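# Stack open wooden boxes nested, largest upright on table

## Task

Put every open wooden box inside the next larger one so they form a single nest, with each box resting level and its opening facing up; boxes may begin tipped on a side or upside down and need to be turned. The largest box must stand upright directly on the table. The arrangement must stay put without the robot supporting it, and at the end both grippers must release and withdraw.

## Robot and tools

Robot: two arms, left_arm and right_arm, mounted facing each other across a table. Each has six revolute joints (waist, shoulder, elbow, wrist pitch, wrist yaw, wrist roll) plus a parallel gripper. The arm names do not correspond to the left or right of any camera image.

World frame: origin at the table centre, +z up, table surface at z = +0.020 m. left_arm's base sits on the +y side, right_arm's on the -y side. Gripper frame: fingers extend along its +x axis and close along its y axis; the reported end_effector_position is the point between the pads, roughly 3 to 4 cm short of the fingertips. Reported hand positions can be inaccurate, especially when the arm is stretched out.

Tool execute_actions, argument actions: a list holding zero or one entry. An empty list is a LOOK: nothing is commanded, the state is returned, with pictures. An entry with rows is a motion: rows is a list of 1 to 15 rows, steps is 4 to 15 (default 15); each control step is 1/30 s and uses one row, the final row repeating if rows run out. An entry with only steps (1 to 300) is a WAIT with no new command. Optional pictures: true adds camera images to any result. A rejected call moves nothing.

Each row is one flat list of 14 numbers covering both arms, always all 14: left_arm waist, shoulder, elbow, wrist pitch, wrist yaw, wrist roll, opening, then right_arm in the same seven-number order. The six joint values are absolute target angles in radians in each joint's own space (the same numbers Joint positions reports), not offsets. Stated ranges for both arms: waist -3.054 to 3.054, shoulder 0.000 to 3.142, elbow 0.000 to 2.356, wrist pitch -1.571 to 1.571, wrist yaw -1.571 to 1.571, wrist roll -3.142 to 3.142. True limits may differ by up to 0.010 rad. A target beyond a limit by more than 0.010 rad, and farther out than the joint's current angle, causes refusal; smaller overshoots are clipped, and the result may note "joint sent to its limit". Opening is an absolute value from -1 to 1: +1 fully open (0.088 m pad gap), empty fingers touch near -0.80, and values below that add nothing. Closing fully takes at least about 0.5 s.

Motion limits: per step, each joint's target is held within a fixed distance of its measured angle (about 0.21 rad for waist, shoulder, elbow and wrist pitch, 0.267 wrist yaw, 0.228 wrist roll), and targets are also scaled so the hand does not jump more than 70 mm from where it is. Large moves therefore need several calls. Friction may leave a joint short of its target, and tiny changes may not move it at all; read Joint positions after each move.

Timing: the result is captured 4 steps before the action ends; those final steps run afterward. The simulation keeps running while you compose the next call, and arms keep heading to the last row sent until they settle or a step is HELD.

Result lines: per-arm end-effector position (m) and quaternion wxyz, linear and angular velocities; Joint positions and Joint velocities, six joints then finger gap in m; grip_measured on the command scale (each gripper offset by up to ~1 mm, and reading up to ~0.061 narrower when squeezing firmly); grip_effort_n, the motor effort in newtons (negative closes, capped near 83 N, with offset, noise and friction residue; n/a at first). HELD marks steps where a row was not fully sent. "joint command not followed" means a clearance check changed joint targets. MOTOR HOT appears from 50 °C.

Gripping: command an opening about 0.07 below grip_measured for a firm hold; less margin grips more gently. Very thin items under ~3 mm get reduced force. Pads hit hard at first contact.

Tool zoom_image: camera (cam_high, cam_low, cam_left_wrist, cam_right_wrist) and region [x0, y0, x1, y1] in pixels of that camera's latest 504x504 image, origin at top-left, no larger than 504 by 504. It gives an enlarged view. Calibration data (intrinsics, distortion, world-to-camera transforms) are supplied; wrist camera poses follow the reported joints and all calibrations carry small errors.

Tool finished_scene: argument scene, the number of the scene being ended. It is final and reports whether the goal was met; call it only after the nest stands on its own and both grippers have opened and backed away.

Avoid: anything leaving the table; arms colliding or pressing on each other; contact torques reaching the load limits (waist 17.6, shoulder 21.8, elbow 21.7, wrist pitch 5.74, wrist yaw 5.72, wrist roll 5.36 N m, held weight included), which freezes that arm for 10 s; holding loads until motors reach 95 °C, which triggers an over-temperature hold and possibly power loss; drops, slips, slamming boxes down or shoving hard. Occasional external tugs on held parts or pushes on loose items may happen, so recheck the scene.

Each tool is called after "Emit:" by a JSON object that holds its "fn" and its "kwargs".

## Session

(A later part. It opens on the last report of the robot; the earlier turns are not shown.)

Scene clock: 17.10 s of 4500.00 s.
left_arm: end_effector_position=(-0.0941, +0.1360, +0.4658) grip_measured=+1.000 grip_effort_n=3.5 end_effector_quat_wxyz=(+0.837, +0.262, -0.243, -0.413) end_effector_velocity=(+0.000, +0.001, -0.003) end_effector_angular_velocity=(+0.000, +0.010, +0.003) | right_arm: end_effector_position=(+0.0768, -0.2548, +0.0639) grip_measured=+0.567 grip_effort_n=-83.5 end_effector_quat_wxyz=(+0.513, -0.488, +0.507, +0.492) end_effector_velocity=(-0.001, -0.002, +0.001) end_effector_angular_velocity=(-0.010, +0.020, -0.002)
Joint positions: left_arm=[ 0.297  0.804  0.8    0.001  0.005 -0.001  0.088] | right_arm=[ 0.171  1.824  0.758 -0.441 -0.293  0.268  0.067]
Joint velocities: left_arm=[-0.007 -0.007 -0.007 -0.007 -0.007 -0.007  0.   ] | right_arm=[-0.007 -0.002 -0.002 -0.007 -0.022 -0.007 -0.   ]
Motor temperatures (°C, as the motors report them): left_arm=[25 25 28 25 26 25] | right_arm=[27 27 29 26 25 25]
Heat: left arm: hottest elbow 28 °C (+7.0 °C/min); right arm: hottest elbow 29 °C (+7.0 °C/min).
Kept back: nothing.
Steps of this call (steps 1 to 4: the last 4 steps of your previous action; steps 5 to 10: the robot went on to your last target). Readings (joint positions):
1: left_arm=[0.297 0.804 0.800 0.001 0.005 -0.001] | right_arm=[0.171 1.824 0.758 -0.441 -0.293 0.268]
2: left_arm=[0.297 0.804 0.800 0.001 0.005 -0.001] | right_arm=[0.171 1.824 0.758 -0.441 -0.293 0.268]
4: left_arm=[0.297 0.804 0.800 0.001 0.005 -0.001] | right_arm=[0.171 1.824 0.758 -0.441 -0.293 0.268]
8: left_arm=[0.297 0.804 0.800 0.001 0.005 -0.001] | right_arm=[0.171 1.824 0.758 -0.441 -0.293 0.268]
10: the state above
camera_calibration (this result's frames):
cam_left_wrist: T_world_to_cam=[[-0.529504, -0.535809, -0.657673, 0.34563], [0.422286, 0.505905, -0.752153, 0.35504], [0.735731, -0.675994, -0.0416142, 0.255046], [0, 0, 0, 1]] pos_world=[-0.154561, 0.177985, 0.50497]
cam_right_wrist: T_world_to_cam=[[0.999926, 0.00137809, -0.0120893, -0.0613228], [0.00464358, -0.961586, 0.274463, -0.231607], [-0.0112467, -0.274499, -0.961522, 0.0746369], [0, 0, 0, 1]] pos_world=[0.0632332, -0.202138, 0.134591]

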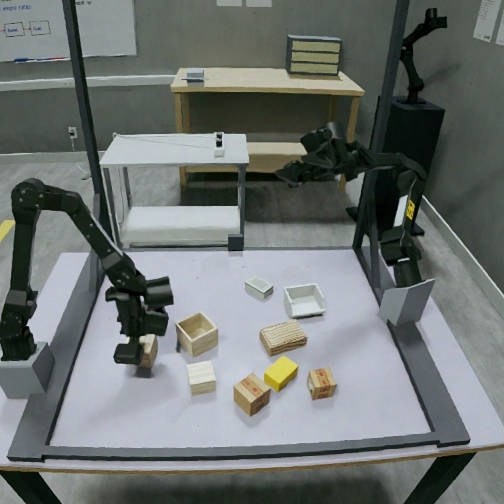

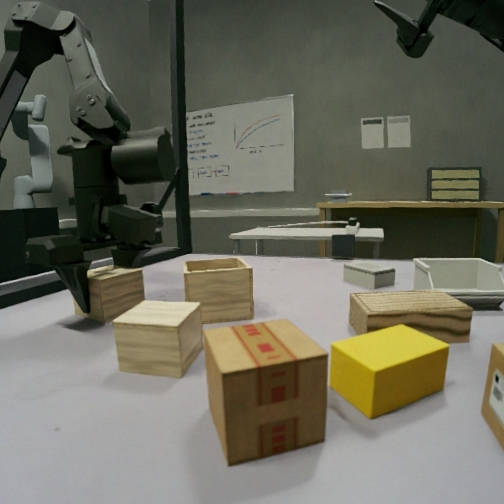

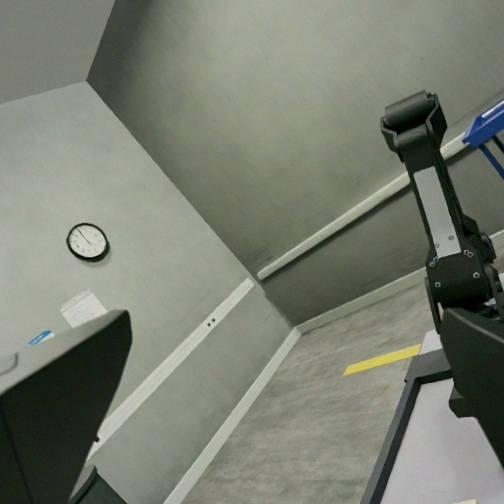

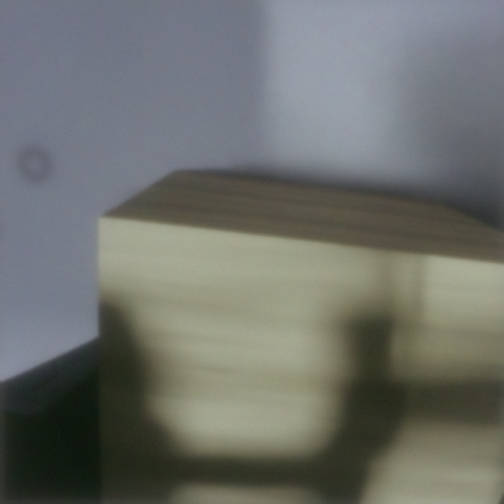

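Emit:
{"fn": "execute_actions", "kwargs": {"actions": [{"rows":[[0.3,0.8,0.8,0,0,0,1,0.15,1.65,1.2,-1.0,-0.29,0.27,0.4]],"steps":15}]}}

Emit:
{"fn": "execute_actions", "kwargs": {"actions": [{"rows":[[0.3,0.8,0.8,0,0,0,1,0.568,2.2,1.5,0.6,0,0.245,0.4]],"steps":15}]}}

Emit:
{"fn": "execute_actions", "kwargs": {"actions": [{"steps":30}], "pictures": true}}

Scene clock: 17.90 s of 4500.00 s.
left_arm: end_effector_position=(-0.0943, +0.1361, +0.4658) grip_measured=+1.000 grip_effort_n=3.5 end_effector_quat_wxyz=(+0.837, +0.262, -0.243, -0.413) end_effector_velocity=(-0.000, -0.000, -0.003) end_effector_angular_velocity=(+0.014, +0.000, -0.001) | right_arm: end_effector_position=(+0.0348, -0.2053, +0.1813) grip_measured=+0.567 grip_effort_n=-83.5 end_effector_quat_wxyz=(+0.528, -0.460, +0.484, +0.525) end_effector_velocity=(-0.072, +0.005, +0.240) end_effector_angular_velocity=(+0.019, +0.010, -0.003)
Joint positions: left_arm=[ 0.297  0.804  0.8    0.001  0.005 -0.001  0.088] | right_arm=[ 0.153  1.664  1.137 -0.881 -0.293  0.268  0.067]
Joint velocities: left_arm=[-0.002 -0.002 -0.002 -0.007  0.007  0.007  0.   ] | right_arm=[-0.017 -0.261  0.745 -0.989 -0.007 -0.007  0.   ]
Motor temperatures (°C, as the motors report them): left_arm=[25 25 28 25 26 25] | right_arm=[27 27 29 26 25 25]
Heat: left arm: hottest elbow 28 °C (+6.7 °C/min); right arm: hottest elbow 29 °C (+6.7 °C/min).
Steps of this call (steps 1 to 13: the robot went on to your last target; steps 14 to 24: the first 11 steps of this action). Readings (joint positions):
14: left_arm=[0.297 0.804 0.800 0.001 0.005 -0.001] | right_arm=[0.171 1.816 0.769 -0.460 -0.293 0.268]
15: left_arm=[0.297 0.804 0.800 0.001 0.005 -0.001] | right_arm=[0.169 1.804 0.789 -0.510 -0.293 0.268]
17: left_arm=[0.297 0.804 0.800 0.001 0.005 -0.001] | right_arm=[0.165 1.763 0.845 -0.580 -0.293 0.268]
21: left_arm=[0.297 0.804 0.800 0.001 0.005 -0.001] | right_arm=[0.156 1.692 1.021 -0.753 -0.293 0.268]
24: the state above

Scene clock: 18.40 s of 4500.00 s.
left_arm: end_effector_position=(-0.0942, +0.1361, +0.4659) grip_measured=+1.000 grip_effort_n=3.5 end_effector_quat_wxyz=(+0.837, +0.262, -0.243, -0.413) end_effector_velocity=(+0.001, +0.001, -0.001) end_effector_angular_velocity=(-0.003, +0.009, +0.007) | right_arm: end_effector_position=(-0.0766, -0.1175, +0.1419) grip_measured=+0.567 grip_effort_n=-83.5 end_effector_quat_wxyz=(+0.519, -0.498, +0.298, +0.628) end_effector_velocity=(-0.364, +0.121, -0.287) end_effector_angular_velocity=(+0.407, +0.109, +0.890)
Joint positions: left_arm=[ 0.297  0.804  0.8    0.001  0.004 -0.001  0.088] | right_arm=[ 0.456  1.957  1.436 -0.619 -0.05   0.252  0.067]
Joint velocities: left_arm=[-0.002 -0.002 -0.002 -0.007 -0.007 -0.007  0.   ] | right_arm=[ 0.784  0.94   0.403  1.165  0.212 -0.037 -0.   ]
Motor temperatures (°C, as the motors report them): left_arm=[25 25 28 25 26 25] | right_arm=[27 27 29 26 25 25]
Heat: left arm: hottest elbow 28 °C (+6.5 °C/min); right arm: hottest elbow 29 °C (+6.5 °C/min).
Steps of this call (steps 1 to 4: the last 4 steps of your previous action; steps 5 to 15: the first 11 steps of this action). Readings (joint positions):
5: left_arm=[0.297 0.804 0.800 0.001 0.005 -0.001] | right_arm=[0.160 1.663 1.190 -0.968 -0.269 0.268]
6: left_arm=[0.297 0.804 0.800 0.001 0.005 -0.001] | right_arm=[0.185 1.687 1.213 -0.938 -0.215 0.267]
8: left_arm=[0.297 0.804 0.800 0.001 0.004 -0.001] | right_arm=[0.247 1.757 1.280 -0.848 -0.152 0.261]
12: left_arm=[0.297 0.804 0.800 0.001 0.004 -0.001] | right_arm=[0.369 1.870 1.386 -0.722 -0.080 0.254]
15: the state above

Scene clock: 19.40 s of 4500.00 s.
left_arm: end_effector_position=(-0.0942, +0.1361, +0.4659) grip_measured=+1.000 grip_effort_n=3.5 end_effector_quat_wxyz=(+0.837, +0.262, -0.243, -0.413) end_effector_velocity=(+0.001, +0.001, -0.001) end_effector_angular_velocity=(-0.003, +0.009, +0.007) | right_arm: end_effector_position=(-0.2320, -0.0080, +0.2049) grip_measured=+0.567 grip_effort_n=-83.5 end_effector_quat_wxyz=(+0.476, -0.120, +0.058, +0.869) end_effector_velocity=(-0.002, +0.005, +0.016) end_effector_angular_velocity=(+0.075, +0.042, +0.010)
Joint positions: left_arm=[ 0.297  0.804  0.8    0.001  0.004 -0.001  0.088] | right_arm=[ 0.565  2.186  1.494  0.581 -0.005  0.247  0.067]
Joint velocities: left_arm=[-0.002 -0.002 -0.002 -0.007 -0.007 -0.007  0.   ] | right_arm=[-0.007  0.007 -0.002  0.095  0.007 -0.007 -0.   ]
Motor temperatures (°C, as the motors report them): left_arm=[25 24 28 25 26 25] | right_arm=[27 28 29 26 25 25]
Heat: left arm: hottest elbow 28 °C (+6.2 °C/min); right arm: hottest elbow 29 °C (+6.2 °C/min).
Kept back: nothing.
Steps of this call (steps 1 to 4: the last 4 steps of your previous action; steps 5 to 30: the robot went on to your last target). Readings (joint positions):
1: left_arm=[0.297 0.804 0.800 0.001 0.004 -0.001] | right_arm=[0.480 1.990 1.449 -0.579 -0.042 0.251]
2: left_arm=[0.297 0.804 0.800 0.001 0.004 -0.001] | right_arm=[0.502 2.025 1.460 -0.536 -0.036 0.250]
4: left_arm=[0.297 0.804 0.800 0.001 0.004 -0.001] | right_arm=[0.536 2.096 1.475 -0.439 -0.024 0.249]
8: left_arm=[0.297 0.804 0.800 0.001 0.004 -0.001] | right_arm=[0.557 2.163 1.480 -0.246 -0.010 0.248]
30: the state above
camera_calibration (this result's frames):
cam_left_wrist: T_world_to_cam=[[-0.529291, -0.536128, -0.657585, 0.345715], [0.422485, 0.505582, -0.752259, 0.355221], [0.73577, -0.675984, -0.0410942, 0.254929], [0, 0, 0, 1]] pos_world=[-0.15466, 0.178082, 0.505031]
cam_right_wrist: T_world_to_cam=[[0.827231, 0.559678, 0.0494916, 0.200567], [0.331217, -0.414605, -0.847584, 0.278466], [-0.453854, 0.71754, -0.528349, 0.0910352], [0, 0, 0, 1]] pos_world=[-0.216831, -0.062121, 0.274195]

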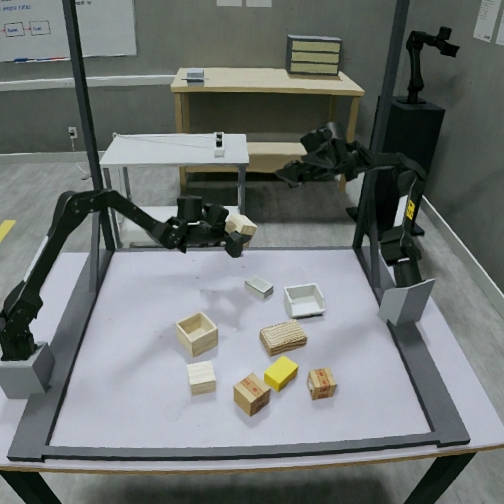

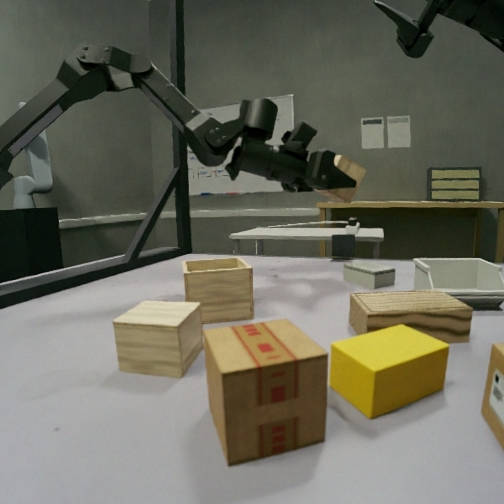

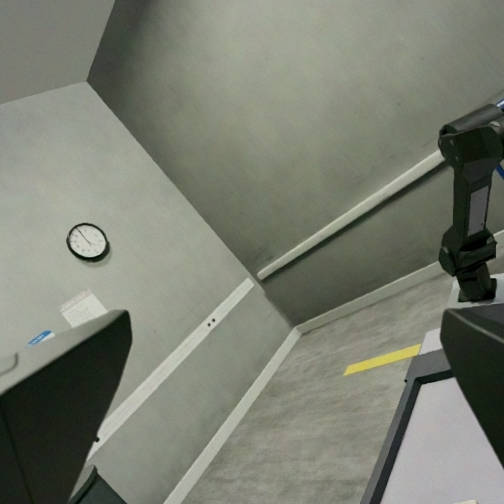

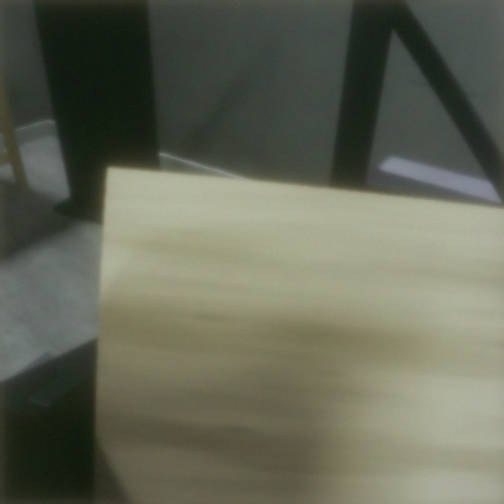

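Emit:
{"fn": "execute_actions", "kwargs": {"actions": [{"rows":[[0.3,0.8,0.8,0,0,0,1,0.62,2.516,1.255,1.43,0,0.24,0.4]],"steps":15}]}}

Emit:
{"fn": "execute_actions", "kwargs": {"actions": [{"steps":30}], "pictures": true}}

Scene clock: 19.97 s of 4500.00 s.
left_arm: end_effector_position=(-0.0942, +0.1361, +0.4659) grip_measured=+1.000 grip_effort_n=3.5 end_effector_quat_wxyz=(+0.837, +0.262, -0.243, -0.413) end_effector_velocity=(+0.002, +0.002, +0.000) end_effector_angular_velocity=(-0.004, -0.007, +0.021) | right_arm: end_effector_position=(-0.2059, -0.0310, +0.0894) grip_measured=+0.567 grip_effort_n=-83.5 end_effector_quat_wxyz=(+0.465, -0.154, +0.074, +0.868) end_effector_velocity=(+0.126, -0.098, -0.376) end_effector_angular_velocity=(-0.094, -0.095, +0.078)
Joint positions: left_arm=[ 0.297  0.804  0.8    0.001  0.004 -0.001  0.088] | right_arm=[ 0.602  2.377  1.341  0.856 -0.005  0.245  0.067]
Joint velocities: left_arm=[-0.002 -0.002 -0.002 -0.007 -0.022  0.007  0.   ] | right_arm=[ 0.09   0.784 -0.476  1.15  -0.007 -0.037 -0.   ]
Motor temperatures (°C, as the motors report them): left_arm=[25 24 28 25 26 25] | right_arm=[27 28 29 27 25 25]
Heat: left arm: hottest elbow 28 °C (+6.0 °C/min); right arm: hottest elbow 29 °C (+6.0 °C/min).
Steps of this call (steps 1 to 6: the robot went on to your last target; steps 7 to 17: the first 11 steps of this action). Readings (joint positions):
7: left_arm=[0.297 0.804 0.800 0.001 0.004 -0.001] | right_arm=[0.566 2.193 1.489 0.608 -0.005 0.247]
8: left_arm=[0.297 0.804 0.800 0.001 0.004 -0.001] | right_arm=[0.568 2.201 1.478 0.641 -0.005 0.247]
10: left_arm=[0.297 0.804 0.800 0.001 0.004 -0.001] | right_arm=[0.574 2.223 1.453 0.681 -0.005 0.247]
14: left_arm=[0.297 0.804 0.800 0.001 0.004 -0.001] | right_arm=[0.591 2.302 1.387 0.767 -0.005 0.246]
17: the state above

Scene clock: 20.97 s of 4500.00 s.
left_arm: end_effector_position=(-0.0942, +0.1361, +0.4659) grip_measured=+1.000 grip_effort_n=3.5 end_effector_quat_wxyz=(+0.837, +0.262, -0.243, -0.413) end_effector_velocity=(+0.001, +0.001, -0.001) end_effector_angular_velocity=(-0.003, +0.009, +0.007) | right_arm: end_effector_position=(-0.2070, -0.0520, +0.1097) grip_measured=+0.565 grip_effort_n=-83.5 end_effector_quat_wxyz=(+0.429, +0.001, -0.004, +0.903) end_effector_velocity=(-0.000, +0.001, +0.001) end_effector_angular_velocity=(+0.011, -0.020, +0.004)
Joint positions: left_arm=[ 0.297  0.804  0.8    0.001  0.004 -0.001  0.088] | right_arm=[0.618 2.506 1.261 1.427 0.002 0.238 0.067]
Joint velocities: left_arm=[-0.002 -0.002 -0.002 -0.007 -0.007 -0.007  0.   ] | right_arm=[-0.002 -0.002  0.002 -0.007 -0.007 -0.022 -0.   ]
Motor temperatures (°C, as the motors report them): left_arm=[25 24 28 25 26 25] | right_arm=[27 28 29 27 25 25]
Heat: left arm: hottest elbow 28 °C (+5.7 °C/min); right arm: hottest elbow 29 °C (+5.7 °C/min).
Kept back: nothing.
Steps of this call (steps 1 to 4: the last 4 steps of your previous action; steps 5 to 30: the robot went on to your last target). Readings (joint positions):
1: left_arm=[0.297 0.804 0.800 0.001 0.004 -0.001] | right_arm=[0.605 2.405 1.325 0.900 -0.005 0.245]
2: left_arm=[0.297 0.804 0.800 0.001 0.004 -0.001] | right_arm=[0.608 2.431 1.309 0.974 -0.001 0.237]
4: left_arm=[0.297 0.804 0.800 0.001 0.004 -0.001] | right_arm=[0.609 2.457 1.292 1.059 0.002 0.238]
8: left_arm=[0.297 0.804 0.800 0.001 0.004 -0.001] | right_arm=[0.615 2.498 1.266 1.247 0.002 0.238]
30: the state above
camera_calibration (this result's frames):
cam_left_wrist: T_world_to_cam=[[-0.529291, -0.536128, -0.657585, 0.345715], [0.422485, 0.505582, -0.752259, 0.355221], [0.73577, -0.675984, -0.0410942, 0.254929], [0, 0, 0, 1]] pos_world=[-0.15466, 0.178082, 0.505031]
cam_right_wrist: T_world_to_cam=[[0.765114, 0.642187, 0.0468723, 0.200944], [0.214371, -0.18541, -0.958993, 0.171185], [-0.607162, 0.743787, -0.279526, 0.0259092], [0, 0, 0, 1]] pos_world=[-0.174711, -0.116575, 0.161989]

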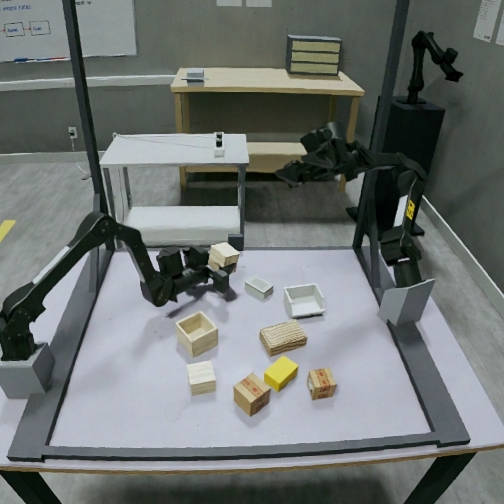

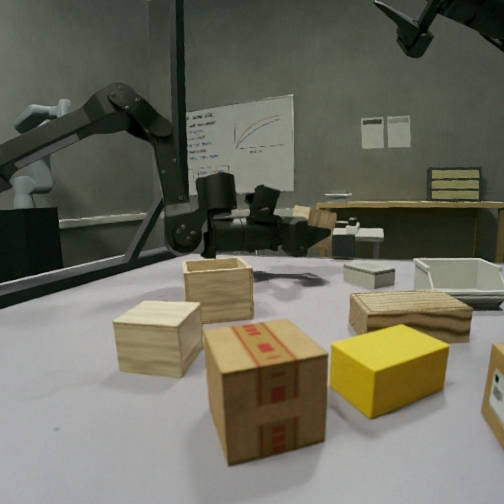

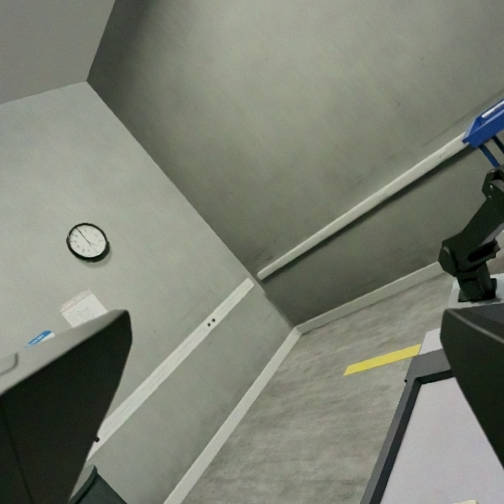

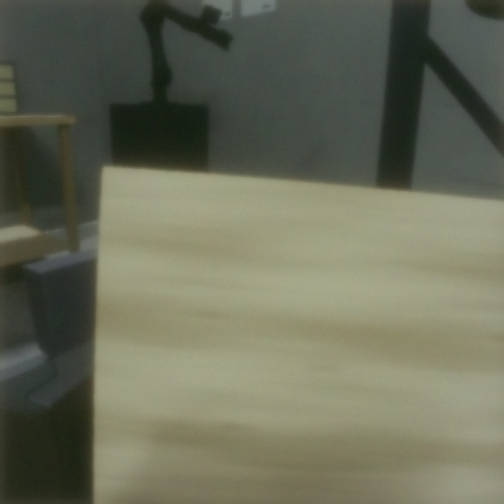

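Emit:
{"fn": "execute_actions", "kwargs": {"actions": [{"rows":[[0.3,0.8,0.8,0,0,0,1,0.62,2.62,1.295,1.49,0,0.24,0.4],[0.3,0.8,0.8,0,0,0,1,0.62,2.62,1.295,1.49,0,0.24,0.4],[0.3,0.8,0.8,0,0,0,1,0.62,2.62,1.295,1.49,0,0.24,0.4],[0.3,0.8,0.8,0,0,0,1,0.62,2.62,1.295,1.49,0,0.24,0.4],[0.3,0.8,0.8,0,0,0,1,0.62,2.62,1.295,1.49,0,0.24,0.4],[0.3,0.8,0.8,0,0,0,1,0.62,2.62,1.295,1.49,0,0.24,0.4],[0.3,0.8,0.8,0,0,0,1,0.62,2.696,1.328,1.538,0,0.24,0.4]],"steps":15}]}}

Emit:
{"fn": "execute_actions", "kwargs": {"actions": [{"steps":15}], "pictures": true}}

Scene clock: 21.60 s of 4500.00 s.
left_arm: end_effector_position=(-0.0942, +0.1361, +0.4659) grip_measured=+1.000 grip_effort_n=3.5 end_effector_quat_wxyz=(+0.837, +0.262, -0.243, -0.413) end_effector_velocity=(-0.003, -0.002, -0.003) end_effector_angular_velocity=(+0.013, +0.013, -0.018) | right_arm: end_effector_position=(-0.1975, -0.0509, +0.0761) grip_measured=+0.565 grip_effort_n=-83.5 end_effector_quat_wxyz=(+0.426, +0.010, -0.008, +0.905) end_effector_velocity=(-0.006, +0.001, +0.029) end_effector_angular_velocity=(+0.158, +0.118, +0.049)
Joint positions: left_arm=[ 0.297  0.804  0.8    0.001  0.004 -0.001  0.088] | right_arm=[0.618 2.638 1.316 1.525 0.001 0.239 0.067]
Joint velocities: left_arm=[-0.002 -0.002  0.002 -0.007  0.022 -0.007  0.   ] | right_arm=[-0.007  0.061  0.066  0.198 -0.007 -0.007 -0.   ]
Motor temperatures (°C, as the motors report them): left_arm=[25 24 28 25 26 25] | right_arm=[27 28 29 27 25 25]
Heat: left arm: hottest elbow 28 °C (+5.6 °C/min); right arm: hottest elbow 29 °C (+5.6 °C/min).
Steps of this call (steps 1 to 8: the robot went on to your last target; steps 9 to 19: the first 11 steps of this action). Readings (joint positions):
9: left_arm=[0.297 0.804 0.800 0.001 0.004 -0.001] | right_arm=[0.618 2.515 1.263 1.437 0.002 0.238]
10: left_arm=[0.297 0.804 0.800 0.001 0.004 -0.001] | right_arm=[0.618 2.530 1.272 1.461 0.002 0.238]
12: left_arm=[0.297 0.804 0.800 0.001 0.004 -0.001] | right_arm=[0.618 2.560 1.283 1.467 0.002 0.238]
16: left_arm=[0.297 0.804 0.800 0.001 0.004 -0.001] | right_arm=[0.618 2.623 1.293 1.497 0.002 0.239]
19: the state above

Scene clock: 22.10 s of 4500.00 s.
left_arm: end_effector_position=(-0.0942, +0.1361, +0.4659) grip_measured=+1.000 grip_effort_n=3.5 end_effector_quat_wxyz=(+0.837, +0.262, -0.243, -0.413) end_effector_velocity=(-0.002, +0.001, +0.001) end_effector_angular_velocity=(-0.000, -0.008, +0.003) | right_arm: end_effector_position=(-0.1974, -0.0495, +0.0789) grip_measured=+0.565 grip_effort_n=-83.5 end_effector_quat_wxyz=(+0.425, +0.019, -0.012, +0.905) end_effector_velocity=(-0.001, -0.002, -0.001) end_effector_angular_velocity=(+0.004, -0.008, +0.019)
Joint positions: left_arm=[ 0.297  0.804  0.8    0.001  0.004 -0.001  0.088] | right_arm=[0.615 2.646 1.326 1.543 0.001 0.239 0.067]
Joint velocities: left_arm=[-0.002 -0.007  0.002 -0.007 -0.007  0.007  0.   ] | right_arm=[-0.002  0.002 -0.002  0.007 -0.022 -0.007 -0.   ]
Motor temperatures (°C, as the motors report them): left_arm=[25 24 28 25 26 25] | right_arm=[27 28 29 27 25 25]
Heat: left arm: hottest elbow 28 °C (+5.4 °C/min); right arm: hottest elbow 29 °C (+5.4 °C/min).
Kept back: nothing.
Steps of this call (steps 1 to 4: the last 4 steps of your previous action; steps 5 to 15: the robot went on to your last target). Readings (joint positions):
1: left_arm=[0.297 0.804 0.800 0.001 0.004 -0.001] | right_arm=[0.617 2.640 1.318 1.531 0.001 0.239]
2: left_arm=[0.297 0.804 0.800 0.001 0.004 -0.001] | right_arm=[0.617 2.641 1.320 1.534 0.001 0.239]
4: left_arm=[0.297 0.804 0.800 0.001 0.004 -0.001] | right_arm=[0.616 2.643 1.323 1.538 0.001 0.239]
8: left_arm=[0.297 0.804 0.800 0.001 0.004 -0.001] | right_arm=[0.616 2.645 1.325 1.541 0.001 0.239]
15: the state above
camera_calibration (this result's frames):
cam_left_wrist: T_world_to_cam=[[-0.529291, -0.536128, -0.657585, 0.345715], [0.422485, 0.505582, -0.752259, 0.355221], [0.73577, -0.675984, -0.0410942, 0.254929], [0, 0, 0, 1]] pos_world=[-0.15466, 0.178082, 0.505031]
cam_right_wrist: T_world_to_cam=[[0.760765, 0.647275, 0.0476629, 0.19274], [0.192288, -0.154644, -0.969077, 0.138006], [-0.619889, 0.746405, -0.242111, 0.0159213], [0, 0, 0, 1]] pos_world=[-0.163297, -0.115298, 0.128407]

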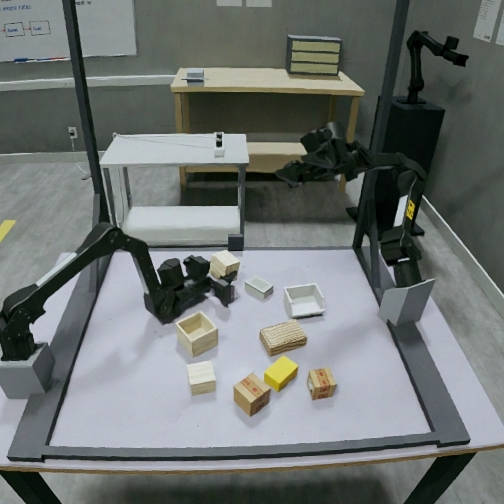

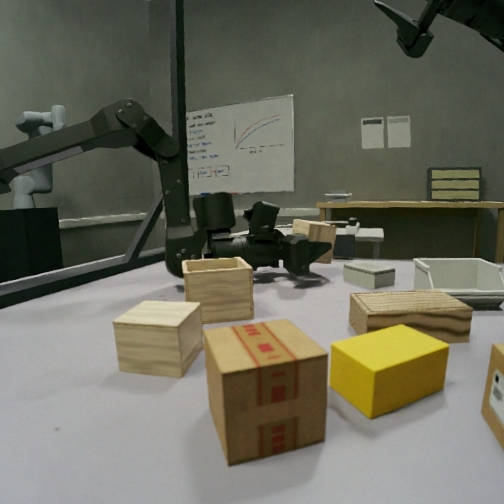

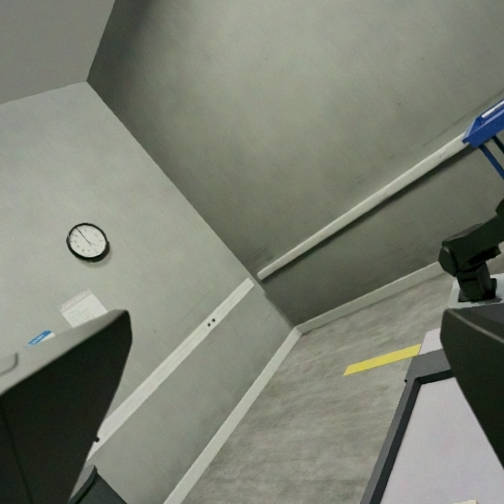

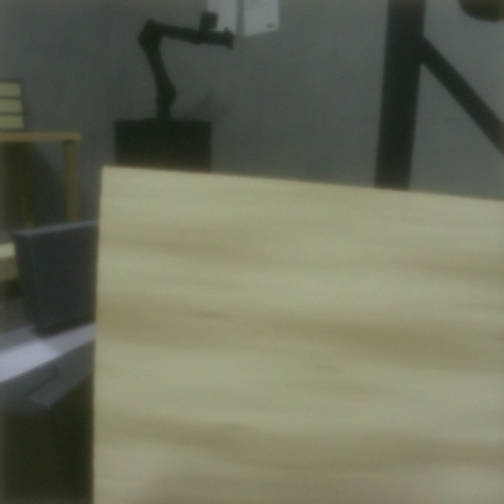

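Emit:
{"fn": "execute_actions", "kwargs": {"actions": [{"rows":[[0.3,0.8,0.8,0,0,0,1,0.62,2.635,1.326,1.46,0,0.24,0.4],[0.3,0.8,0.8,0,0,0,1,0.62,2.635,1.326,1.44,0,0.24,0.4],[0.3,0.8,0.8,0,0,0,1,0.62,2.635,1.326,1.42,0,0.24,0.4],[0.3,0.8,0.8,0,0,0,1,0.62,2.635,1.326,1.40,0,0.24,0.4],[0.3,0.8,0.8,0,0,0,1,0.62,2.635,1.326,1.38,0,0.24,0.4],[0.3,0.8,0.8,0,0,0,1,0.62,2.635,1.326,1.36,0,0.24,0.4]],"steps":15}]}}

Emit:
{"fn": "execute_actions", "kwargs": {"actions": [{"steps":10}], "pictures": true}}

Scene clock: 22.70 s of 4500.00 s.
left_arm: end_effector_position=(-0.0942, +0.1361, +0.4659) grip_measured=+1.000 grip_effort_n=3.5 end_effector_quat_wxyz=(+0.837, +0.262, -0.243, -0.413) end_effector_velocity=(+0.003, +0.003, +0.001) end_effector_angular_velocity=(-0.007, -0.008, +0.024) | right_arm: end_effector_position=(-0.1967, -0.0432, +0.0607) grip_measured=+0.565 grip_effort_n=-83.5 end_effector_quat_wxyz=(+0.437, -0.034, +0.013, +0.899) end_effector_velocity=(-0.002, +0.004, -0.004) end_effector_angular_velocity=(-0.042, -0.044, -0.009)
Joint positions: left_arm=[ 0.297  0.804  0.8    0.001  0.004 -0.001  0.088] | right_arm=[0.615 2.625 1.333 1.395 0.001 0.238 0.067]
Joint velocities: left_arm=[ 0.002 -0.002 -0.002 -0.007 -0.022  0.007  0.   ] | right_arm=[-0.002 -0.027  0.007 -0.095 -0.007 -0.007  0.   ]
Motor temperatures (°C, as the motors report them): left_arm=[25 24 28 25 26 25] | right_arm=[27 28 29 27 25 25]
Heat: left arm: hottest elbow 28 °C (+5.3 °C/min); right arm: hottest elbow 29 °C (+5.3 °C/min).
Steps of this call (steps 1 to 7: the robot went on to your last target; steps 8 to 18: the first 11 steps of this action). Readings (joint positions):
8: left_arm=[0.297 0.804 0.800 0.001 0.004 -0.001] | right_arm=[0.615 2.643 1.326 1.538 0.001 0.239]
9: left_arm=[0.297 0.804 0.800 0.001 0.004 -0.001] | right_arm=[0.615 2.640 1.327 1.515 0.001 0.239]
11: left_arm=[0.297 0.804 0.800 0.001 0.004 -0.001] | right_arm=[0.615 2.635 1.331 1.473 0.001 0.239]
15: left_arm=[0.297 0.804 0.800 0.001 0.004 -0.001] | right_arm=[0.615 2.627 1.333 1.403 0.001 0.239]
18: the state above

Scene clock: 23.03 s of 4500.00 s.
left_arm: end_effector_position=(-0.0942, +0.1361, +0.4659) grip_measured=+1.000 grip_effort_n=3.5 end_effector_quat_wxyz=(+0.837, +0.262, -0.243, -0.413) end_effector_velocity=(-0.001, +0.000, +0.001) end_effector_angular_velocity=(-0.019, +0.013, -0.005) | right_arm: end_effector_position=(-0.1969, -0.0424, +0.0606) grip_measured=+0.565 grip_effort_n=-83.5 end_effector_quat_wxyz=(+0.438, -0.037, +0.014, +0.898) end_effector_velocity=(-0.003, -0.001, +0.001) end_effector_angular_velocity=(-0.009, +0.004, +0.008)
Joint positions: left_arm=[ 0.297  0.804  0.8    0.001  0.004 -0.001  0.088] | right_arm=[0.615 2.62  1.333 1.382 0.001 0.238 0.067]
Joint velocities: left_arm=[-0.002 -0.002 -0.002  0.007 -0.007 -0.022  0.   ] | right_arm=[ 0.002 -0.007 -0.002 -0.007 -0.007  0.007 -0.   ]
Motor temperatures (°C, as the motors report them): left_arm=[25 24 28 25 26 25] | right_arm=[27 28 29 27 25 25]
Heat: left arm: hottest elbow 28 °C (+5.2 °C/min); right arm: hottest elbow 29 °C (+5.2 °C/min).
Kept back: nothing.
Steps of this call (steps 1 to 4: the last 4 steps of your previous action; steps 5 to 10: the robot went on to your last target). Readings (joint positions):
1: left_arm=[0.297 0.804 0.800 0.001 0.004 -0.001] | right_arm=[0.615 2.624 1.333 1.392 0.001 0.238]
2: left_arm=[0.297 0.804 0.800 0.001 0.004 -0.001] | right_arm=[0.615 2.623 1.333 1.388 0.001 0.238]
4: left_arm=[0.297 0.804 0.800 0.001 0.004 -0.001] | right_arm=[0.615 2.622 1.333 1.385 0.001 0.238]
8: left_arm=[0.297 0.804 0.800 0.001 0.004 -0.001] | right_arm=[0.615 2.620 1.333 1.382 0.001 0.238]
10: the state above
camera_calibration (this result's frames):
cam_left_wrist: T_world_to_cam=[[-0.529291, -0.536128, -0.657585, 0.345715], [0.422485, 0.505582, -0.752259, 0.355221], [0.73577, -0.675984, -0.0410942, 0.254929], [0, 0, 0, 1]] pos_world=[-0.15466, 0.178082, 0.505031]
cam_right_wrist: T_world_to_cam=[[0.776955, 0.627745, 0.0477238, 0.191069], [0.261227, -0.252488, -0.931671, 0.12845], [-0.572802, 0.736333, -0.360156, 0.0225405], [0, 0, 0, 1]] pos_world=[-0.169095, -0.104108, 0.118673]

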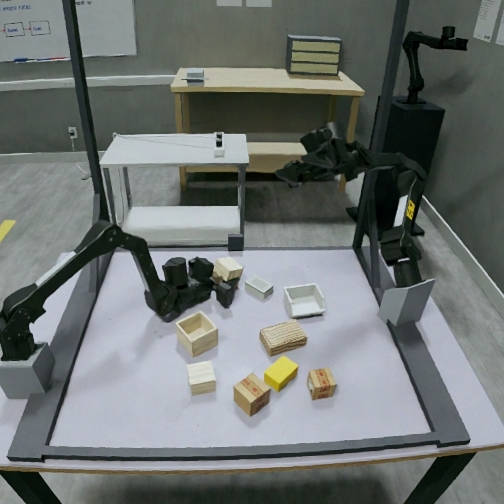

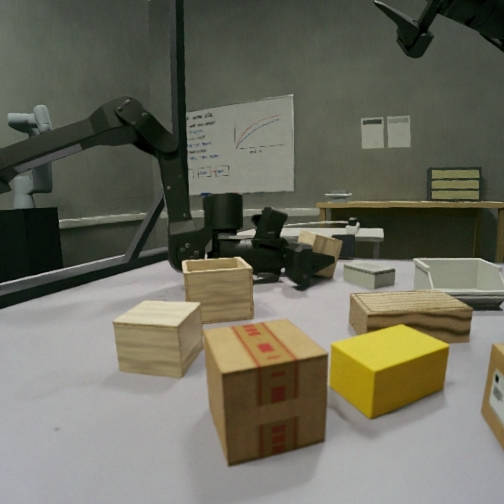

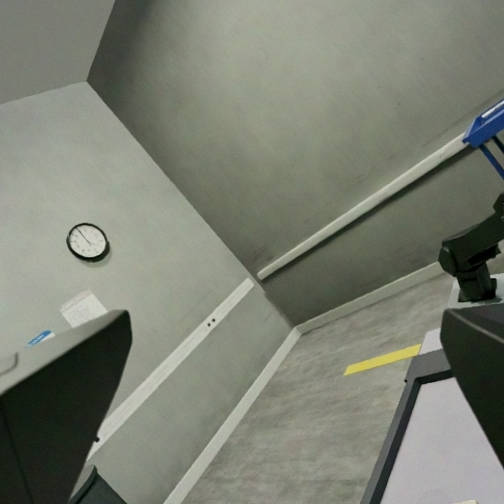

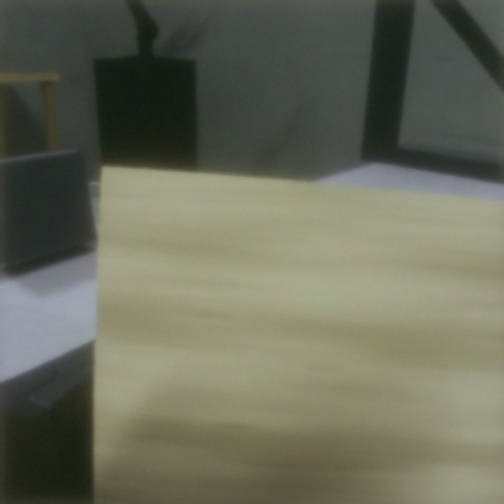

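Emit:
{"fn": "execute_actions", "kwargs": {"actions": [{"rows":[[0.3,0.8,0.8,0,0,0,1,0.615,2.615,1.333,1.385,0,0.24,1]],"steps":15}]}}

Emit:
{"fn": "execute_actions", "kwargs": {"actions": [{"rows":[[0.3,0.8,0.8,0,0,0,1,0.615,2.45,1.1,1.3,0,0.24,1]],"steps":15}]}}

Emit:
{"fn": "execute_actions", "kwargs": {"actions": [{"rows":[[0.3,0.8,0.8,0,0,0,1,0.55,2.1,1.6,-1.0,-0.27,0.6,1]],"steps":15}]}}

Emit:
{"fn": "execute_actions", "kwargs": {"actions": [{"steps":50}], "pictures": true}}

Scene clock: 23.57 s of 4500.00 s.
left_arm: end_effector_position=(-0.0942, +0.1361, +0.4659) grip_measured=+1.000 grip_effort_n=3.5 end_effector_quat_wxyz=(+0.837, +0.262, -0.243, -0.413) end_effector_velocity=(+0.004, +0.001, -0.004) end_effector_angular_velocity=(-0.005, +0.026, +0.010) | right_arm: end_effector_position=(-0.1972, -0.0420, +0.0622) grip_measured=+0.971 grip_effort_n=18.8 end_effector_quat_wxyz=(+0.439, -0.036, +0.013, +0.898) end_effector_velocity=(-0.002, -0.002, +0.003) end_effector_angular_velocity=(+0.006, -0.003, +0.021)
Joint positions: left_arm=[ 0.297  0.804  0.8    0.001  0.004 -0.001  0.088] | right_arm=[0.614 2.618 1.334 1.382 0.001 0.238 0.087]
Joint velocities: left_arm=[-0.002  0.002 -0.007 -0.007 -0.007 -0.022  0.   ] | right_arm=[-0.002 -0.007 -0.007  0.007 -0.022 -0.007  0.011]
Motor temperatures (°C, as the motors report them): left_arm=[25 24 28 25 26 25] | right_arm=[27 29 29 27 25 25]
Heat: left arm: hottest elbow 28 °C (+5.1 °C/min); right arm: hottest shoulder 29 °C (+5.1 °C/min).
Steps of this call (steps 1 to 5: the robot went on to your last target; steps 6 to 16: the first 11 steps of this action). Readings (joint positions):
6: left_arm=[0.297 0.804 0.800 0.001 0.004 -0.001] | right_arm=[0.615 2.619 1.334 1.381 0.001 0.238]
7: left_arm=[0.297 0.804 0.800 0.001 0.004 -0.001] | right_arm=[0.614 2.618 1.334 1.377 0.001 0.238]
9: left_arm=[0.297 0.804 0.800 0.001 0.004 -0.001] | right_arm=[0.614 2.618 1.334 1.376 0.001 0.238]
13: left_arm=[0.297 0.804 0.800 0.001 0.004 -0.001] | right_arm=[0.614 2.618 1.334 1.382 0.001 0.238]
16: the state above

Scene clock: 24.07 s of 4500.00 s.
left_arm: end_effector_position=(-0.0942, +0.1361, +0.4659) grip_measured=+1.000 grip_effort_n=3.5 end_effector_quat_wxyz=(+0.837, +0.262, -0.243, -0.413) end_effector_velocity=(+0.000, +0.002, -0.001) end_effector_angular_velocity=(-0.000, +0.011, +0.010) | right_arm: end_effector_position=(-0.1754, -0.0699, +0.0650) grip_measured=+0.997 grip_effort_n=18.4 end_effector_quat_wxyz=(+0.451, -0.095, +0.042, +0.886) end_effector_velocity=(+0.019, -0.018, -0.023) end_effector_angular_velocity=(-0.089, -0.079, -0.018)
Joint positions: left_arm=[ 0.297  0.804  0.8    0.001  0.004 -0.001  0.088] | right_arm=[0.614 2.464 1.12  1.307 0.001 0.238 0.088]
Joint velocities: left_arm=[-0.002 -0.007  0.002 -0.022 -0.007 -0.007  0.   ] | right_arm=[ 0.002 -0.032 -0.1   -0.051 -0.007 -0.007 -0.   ]
Motor temperatures (°C, as the motors report them): left_arm=[25 24 28 25 26 25] | right_arm=[27 29 29 27 25 25]
Heat: left arm: hottest elbow 28 °C (+5.0 °C/min); right arm: hottest shoulder 29 °C (+5.0 °C/min).
Steps of this call (steps 1 to 4: the last 4 steps of your previous action; steps 5 to 15: the first 11 steps of this action). Readings (joint positions):
5: left_arm=[0.297 0.804 0.800 0.001 0.004 -0.001] | right_arm=[0.614 2.603 1.316 1.372 0.001 0.238]
6: left_arm=[0.297 0.804 0.800 0.001 0.004 -0.001] | right_arm=[0.614 2.571 1.267 1.348 0.001 0.238]
8: left_arm=[0.297 0.804 0.800 0.001 0.004 -0.001] | right_arm=[0.614 2.518 1.188 1.334 0.001 0.238]
12: left_arm=[0.297 0.804 0.800 0.001 0.004 -0.001] | right_arm=[0.614 2.472 1.134 1.314 0.001 0.238]
15: the state above

Scene clock: 24.57 s of 4500.00 s.
left_arm: end_effector_position=(-0.0942, +0.1361, +0.4659) grip_measured=+1.000 grip_effort_n=4.0 end_effector_quat_wxyz=(+0.837, +0.262, -0.243, -0.413) end_effector_velocity=(+0.003, +0.000, -0.002) end_effector_angular_velocity=(-0.000, +0.011, +0.010) | right_arm: end_effector_position=(-0.2355, -0.0423, +0.1772) grip_measured=+0.998 grip_effort_n=18.4 end_effector_quat_wxyz=(+0.379, -0.007, +0.130, +0.916) end_effector_velocity=(-0.167, +0.052, +0.410) end_effector_angular_velocity=(+0.042, +0.585, +0.274)
Joint positions: left_arm=[ 0.297  0.804  0.8    0.001  0.004 -0.001  0.088] | right_arm=[ 0.57   2.271  1.312  1.057 -0.184  0.474  0.088]
Joint velocities: left_arm=[-0.002  0.002 -0.002 -0.007 -0.007 -0.007  0.   ] | right_arm=[-0.071 -0.579  0.637 -0.696 -0.271  0.447 -0.   ]
Motor temperatures (°C, as the motors report them): left_arm=[25 24 28 25 26 25] | right_arm=[27 29 29 27 25 25]
Heat: left arm: hottest elbow 28 °C (+4.9 °C/min); right arm: hottest shoulder 29 °C (+4.9 °C/min).
Steps of this call (steps 1 to 4: the last 4 steps of your previous action; steps 5 to 15: the first 11 steps of this action). Readings (joint positions):
5: left_arm=[0.297 0.804 0.800 0.001 0.004 -0.001] | right_arm=[0.613 2.455 1.117 1.290 -0.013 0.253]
6: left_arm=[0.297 0.804 0.800 0.001 0.004 -0.001] | right_arm=[0.608 2.445 1.128 1.252 -0.045 0.280]
8: left_arm=[0.297 0.804 0.800 0.001 0.004 -0.001] | right_arm=[0.598 2.416 1.162 1.208 -0.090 0.330]
12: left_arm=[0.297 0.804 0.800 0.001 0.004 -0.001] | right_arm=[0.578 2.333 1.248 1.122 -0.153 0.423]
15: the state above

Scene clock: 26.23 s of 4500.00 s.
left_arm: end_effector_position=(-0.0942, +0.1361, +0.4659) grip_measured=+1.000 grip_effort_n=4.0 end_effector_quat_wxyz=(+0.837, +0.262, -0.243, -0.413) end_effector_velocity=(-0.000, +0.001, +0.000) end_effector_angular_velocity=(-0.006, +0.006, +0.004) | right_arm: end_effector_position=(-0.1090, -0.1899, +0.1059) grip_measured=+0.998 grip_effort_n=18.4 end_effector_quat_wxyz=(+0.492, -0.524, +0.507, +0.476) end_effector_velocity=(+0.010, -0.016, +0.003) end_effector_angular_velocity=(-0.075, -0.044, -0.018)
Joint positions: left_arm=[ 0.297  0.804  0.8    0.001  0.004 -0.001  0.088] | right_arm=[ 0.552  2.093  1.598 -0.987 -0.265  0.598  0.088]
Joint velocities: left_arm=[-0.002 -0.002  0.002 -0.007 -0.007 -0.007  0.   ] | right_arm=[-0.002 -0.002  0.002 -0.095 -0.007 -0.007 -0.   ]
Motor temperatures (°C, as the motors report them): left_arm=[25 24 28 25 26 25] | right_arm=[27 30 29 27 25 25]
Heat: left arm: hottest elbow 28 °C (+4.6 °C/min); right arm: hottest shoulder 30 °C (+6.9 °C/min).
Kept back: nothing.
Steps of this call (steps 1 to 4: the last 4 steps of your previous action; steps 5 to 50: the robot went on to your last target). Readings (joint positions):
1: left_arm=[0.297 0.804 0.800 0.001 0.004 -0.001] | right_arm=[0.567 2.253 1.334 1.033 -0.193 0.489]
2: left_arm=[0.297 0.804 0.800 0.001 0.004 -0.001] | right_arm=[0.566 2.236 1.358 1.007 -0.202 0.502]
4: left_arm=[0.297 0.804 0.800 0.001 0.004 -0.001] | right_arm=[0.562 2.204 1.411 0.949 -0.218 0.528]
8: left_arm=[0.297 0.804 0.800 0.001 0.004 -0.001] | right_arm=[0.556 2.146 1.527 0.780 -0.247 0.572]
50: the state above
camera_calibration (this result's frames):
cam_left_wrist: T_world_to_cam=[[-0.529291, -0.536128, -0.657585, 0.345715], [0.422485, 0.505582, -0.752259, 0.355221], [0.73577, -0.675984, -0.0410942, 0.254929], [0, 0, 0, 1]] pos_world=[-0.15466, 0.178082, 0.505031]
cam_right_wrist: T_world_to_cam=[[0.998954, 0.0428518, 0.0159587, 0.129686], [0.0347096, -0.937795, 0.34545, -0.179619], [0.0297692, -0.344535, -0.938302, 0.119431], [0, 0, 0, 1]] pos_world=[-0.126871, -0.132855, 0.172042]

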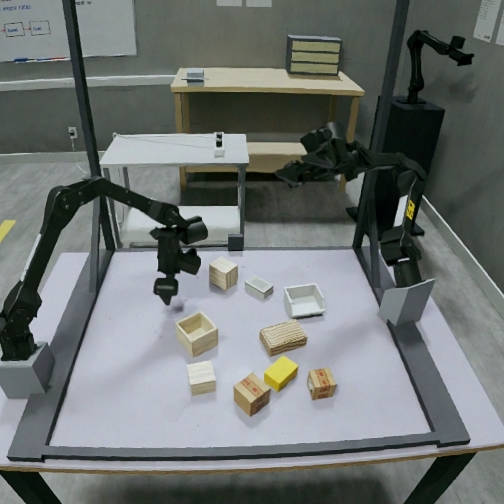

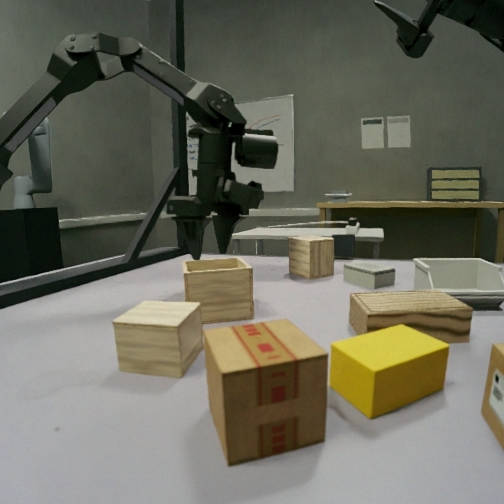

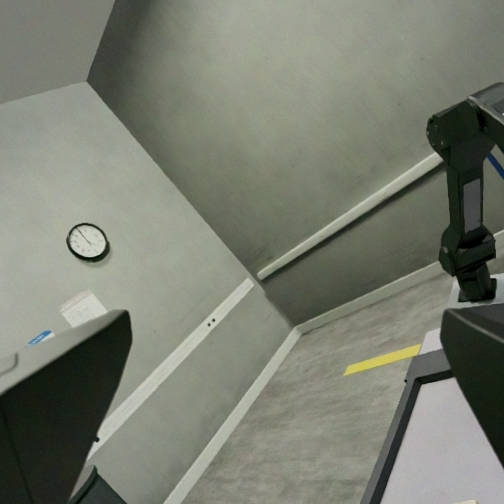

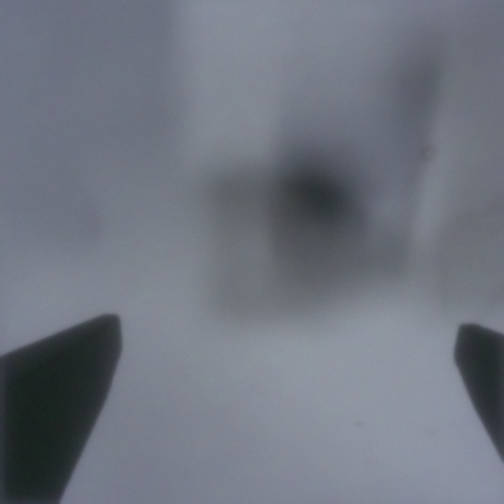

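Emit:
{"fn": "execute_actions", "kwargs": {"actions": [{"rows":[[0.3,0.8,0.8,0,0,0,1,0.52,2.2,2.077,-0.53,-0.231,0.5,1]],"steps":15}]}}

Emit:
{"fn": "execute_actions", "kwargs": {"actions": [{"rows":[[0.3,0.8,0.8,0,0,0,1,0.52,2.37,2.077,-0.53,-0.231,0.5,1]],"steps":15}]}}

Emit:
{"fn": "execute_actions", "kwargs": {"actions": [{"steps":20}], "pictures": true}}

Scene clock: 28.33 s of 4500.00 s.
left_arm: end_effector_position=(-0.0942, +0.1361, +0.4659) grip_measured=+1.000 grip_effort_n=4.0 end_effector_quat_wxyz=(+0.837, +0.262, -0.243, -0.413) end_effector_velocity=(+0.003, +0.002, +0.003) end_effector_angular_velocity=(-0.021, -0.001, +0.015) | right_arm: end_effector_position=(-0.1989, -0.0633, +0.1806) grip_measured=+0.998 grip_effort_n=18.4 end_effector_quat_wxyz=(+0.478, -0.360, +0.384, +0.702) end_effector_velocity=(-0.279, +0.258, +0.399) end_effector_angular_velocity=(+1.453, +0.851, +0.498)
Joint positions: left_arm=[ 0.297  0.804  0.8    0.001  0.004 -0.001  0.088] | right_arm=[ 0.523  2.172  1.924 -0.646 -0.241  0.515  0.088]
Joint velocities: left_arm=[ 0.002  0.002 -0.002  0.007 -0.022 -0.007  0.   ] | right_arm=[-0.017  0.051  0.994  0.784  0.051 -0.11  -0.   ]
Motor temperatures (°C, as the motors report them): left_arm=[25 24 28 25 26 25] | right_arm=[27 30 29 27 25 25]
Heat: left arm: hottest elbow 28 °C (+4.2 °C/min); right arm: hottest shoulder 30 °C (+6.4 °C/min).
Steps of this call (steps 1 to 30: the robot went on to your last target; steps 31 to 52: nothing new was sent; steps 53 to 63: the first 11 steps of this action). Readings (joint positions):
53: left_arm=[0.297 0.804 0.800 0.001 0.004 -0.001] | right_arm=[0.551 2.099 1.609 -0.996 -0.265 0.589]
54: left_arm=[0.297 0.804 0.800 0.001 0.004 -0.001] | right_arm=[0.549 2.114 1.635 -0.958 -0.263 0.573]
56: left_arm=[0.297 0.804 0.800 0.001 0.004 -0.001] | right_arm=[0.541 2.147 1.706 -0.866 -0.254 0.549]
60: left_arm=[0.297 0.804 0.800 0.001 0.004 -0.001] | right_arm=[0.527 2.167 1.828 -0.734 -0.245 0.525]
63: the state above

Scene clock: 28.83 s of 4500.00 s.
left_arm: end_effector_position=(-0.0942, +0.1361, +0.4659) grip_measured=+1.000 grip_effort_n=3.5 end_effector_quat_wxyz=(+0.837, +0.262, -0.243, -0.413) end_effector_velocity=(-0.001, +0.000, +0.001) end_effector_angular_velocity=(-0.011, +0.001, -0.002) | right_arm: end_effector_position=(-0.2134, -0.0198, +0.1429) grip_measured=+0.998 grip_effort_n=17.9 end_effector_quat_wxyz=(+0.476, -0.339, +0.364, +0.725) end_effector_velocity=(+0.032, +0.002, -0.101) end_effector_angular_velocity=(-0.149, -0.097, -0.039)
Joint positions: left_arm=[ 0.297  0.804  0.8    0.001  0.004 -0.001  0.088] | right_arm=[ 0.522  2.362  2.075 -0.536 -0.235  0.503  0.088]
Joint velocities: left_arm=[-0.002 -0.002 -0.002  0.007 -0.007 -0.007  0.   ] | right_arm=[-0.002  0.168 -0.022  0.007 -0.007 -0.007 -0.   ]
Motor temperatures (°C, as the motors report them): left_arm=[25 24 28 25 26 25] | right_arm=[27 30 29 27 25 25]
Heat: left arm: hottest elbow 28 °C (+4.2 °C/min); right arm: hottest shoulder 30 °C (+6.2 °C/min).
Steps of this call (steps 1 to 4: the last 4 steps of your previous action; steps 5 to 15: the first 11 steps of this action). Readings (joint positions):
5: left_arm=[0.297 0.804 0.800 0.001 0.004 -0.001] | right_arm=[0.522 2.184 2.049 -0.552 -0.238 0.505]
6: left_arm=[0.297 0.804 0.800 0.001 0.004 -0.001] | right_arm=[0.522 2.196 2.067 -0.540 -0.238 0.505]
8: left_arm=[0.297 0.804 0.800 0.001 0.004 -0.001] | right_arm=[0.522 2.230 2.083 -0.534 -0.238 0.504]
12: left_arm=[0.297 0.804 0.800 0.001 0.004 -0.001] | right_arm=[0.522 2.324 2.082 -0.535 -0.236 0.503]
15: the state above

Scene clock: 29.50 s of 4500.00 s.
left_arm: end_effector_position=(-0.0942, +0.1361, +0.4659) grip_measured=+1.000 grip_effort_n=4.0 end_effector_quat_wxyz=(+0.837, +0.262, -0.243, -0.413) end_effector_velocity=(+0.002, +0.002, -0.002) end_effector_angular_velocity=(-0.009, +0.006, +0.014) | right_arm: end_effector_position=(-0.2139, -0.0187, +0.1424) grip_measured=+0.998 grip_effort_n=17.0 end_effector_quat_wxyz=(+0.475, -0.338, +0.363, +0.727) end_effector_velocity=(-0.001, -0.003, -0.001) end_effector_angular_velocity=(-0.009, -0.003, +0.011)
Joint positions: left_arm=[ 0.297  0.804  0.8    0.001  0.004 -0.001  0.088] | right_arm=[ 0.522  2.365  2.076 -0.53  -0.235  0.502  0.088]
Joint velocities: left_arm=[-0.007 -0.007 -0.007 -0.007 -0.022 -0.007  0.   ] | right_arm=[ 0.002 -0.002 -0.002 -0.007 -0.007 -0.007 -0.   ]
Motor temperatures (°C, as the motors report them): left_arm=[25 24 28 26 26 25] | right_arm=[27 31 29 27 25 25]
Heat: left arm: hottest elbow 28 °C (+4.1 °C/min); right arm: hottest shoulder 31 °C (+8.1 °C/min).
Kept back: nothing.
Steps of this call (steps 1 to 4: the last 4 steps of your previous action; steps 5 to 15: the robot went on to your last target; steps 16 to 20: nothing new was sent). Readings (joint positions):
1: left_arm=[0.297 0.804 0.800 0.001 0.004 -0.001] | right_arm=[0.522 2.366 2.075 -0.536 -0.235 0.503]
2: left_arm=[0.297 0.804 0.800 0.001 0.004 -0.001] | right_arm=[0.522 2.366 2.075 -0.536 -0.235 0.502]
4: left_arm=[0.297 0.804 0.800 0.001 0.004 -0.001] | right_arm=[0.522 2.366 2.075 -0.529 -0.235 0.502]
8: left_arm=[0.297 0.804 0.800 0.001 0.004 -0.001] | right_arm=[0.522 2.365 2.076 -0.529 -0.235 0.502]
20: the state above
All arms were judged still, so your last target was given up. Only a new action makes them travel on or press farther. Fingers that are still opening or closing keep moving.
camera_calibration (this result's frames):
cam_left_wrist: T_world_to_cam=[[-0.529291, -0.536128, -0.657585, 0.345715], [0.422485, 0.505582, -0.752259, 0.355221], [0.73577, -0.675984, -0.0410942, 0.254929], [0, 0, 0, 1]] pos_world=[-0.15466, 0.178082, 0.505031]
cam_right_wrist: T_world_to_cam=[[0.924942, 0.325371, -0.196511, 0.246243], [0.27137, -0.927252, -0.257997, 0.108754], [-0.26616, 0.185305, -0.94595, 0.163484], [0, 0, 0, 1]] pos_world=[-0.21376, -0.00957257, 0.231095]

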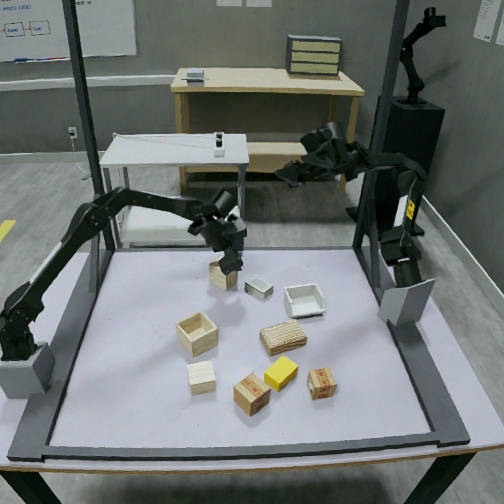

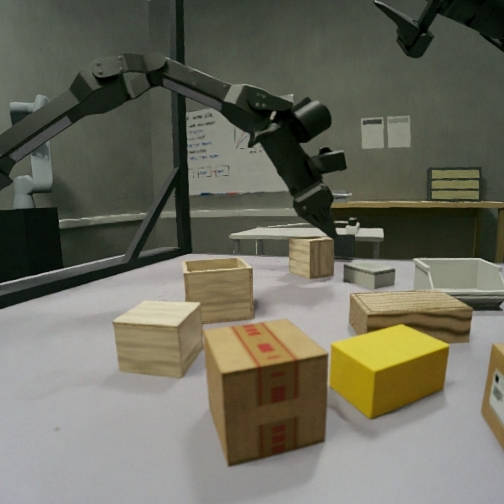

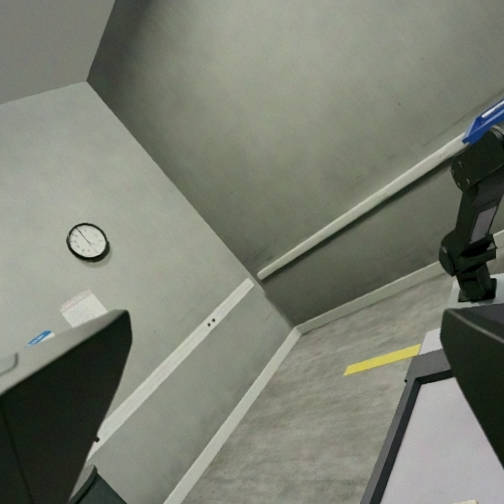

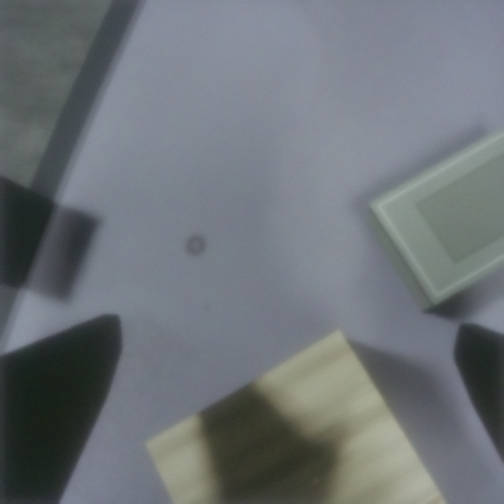

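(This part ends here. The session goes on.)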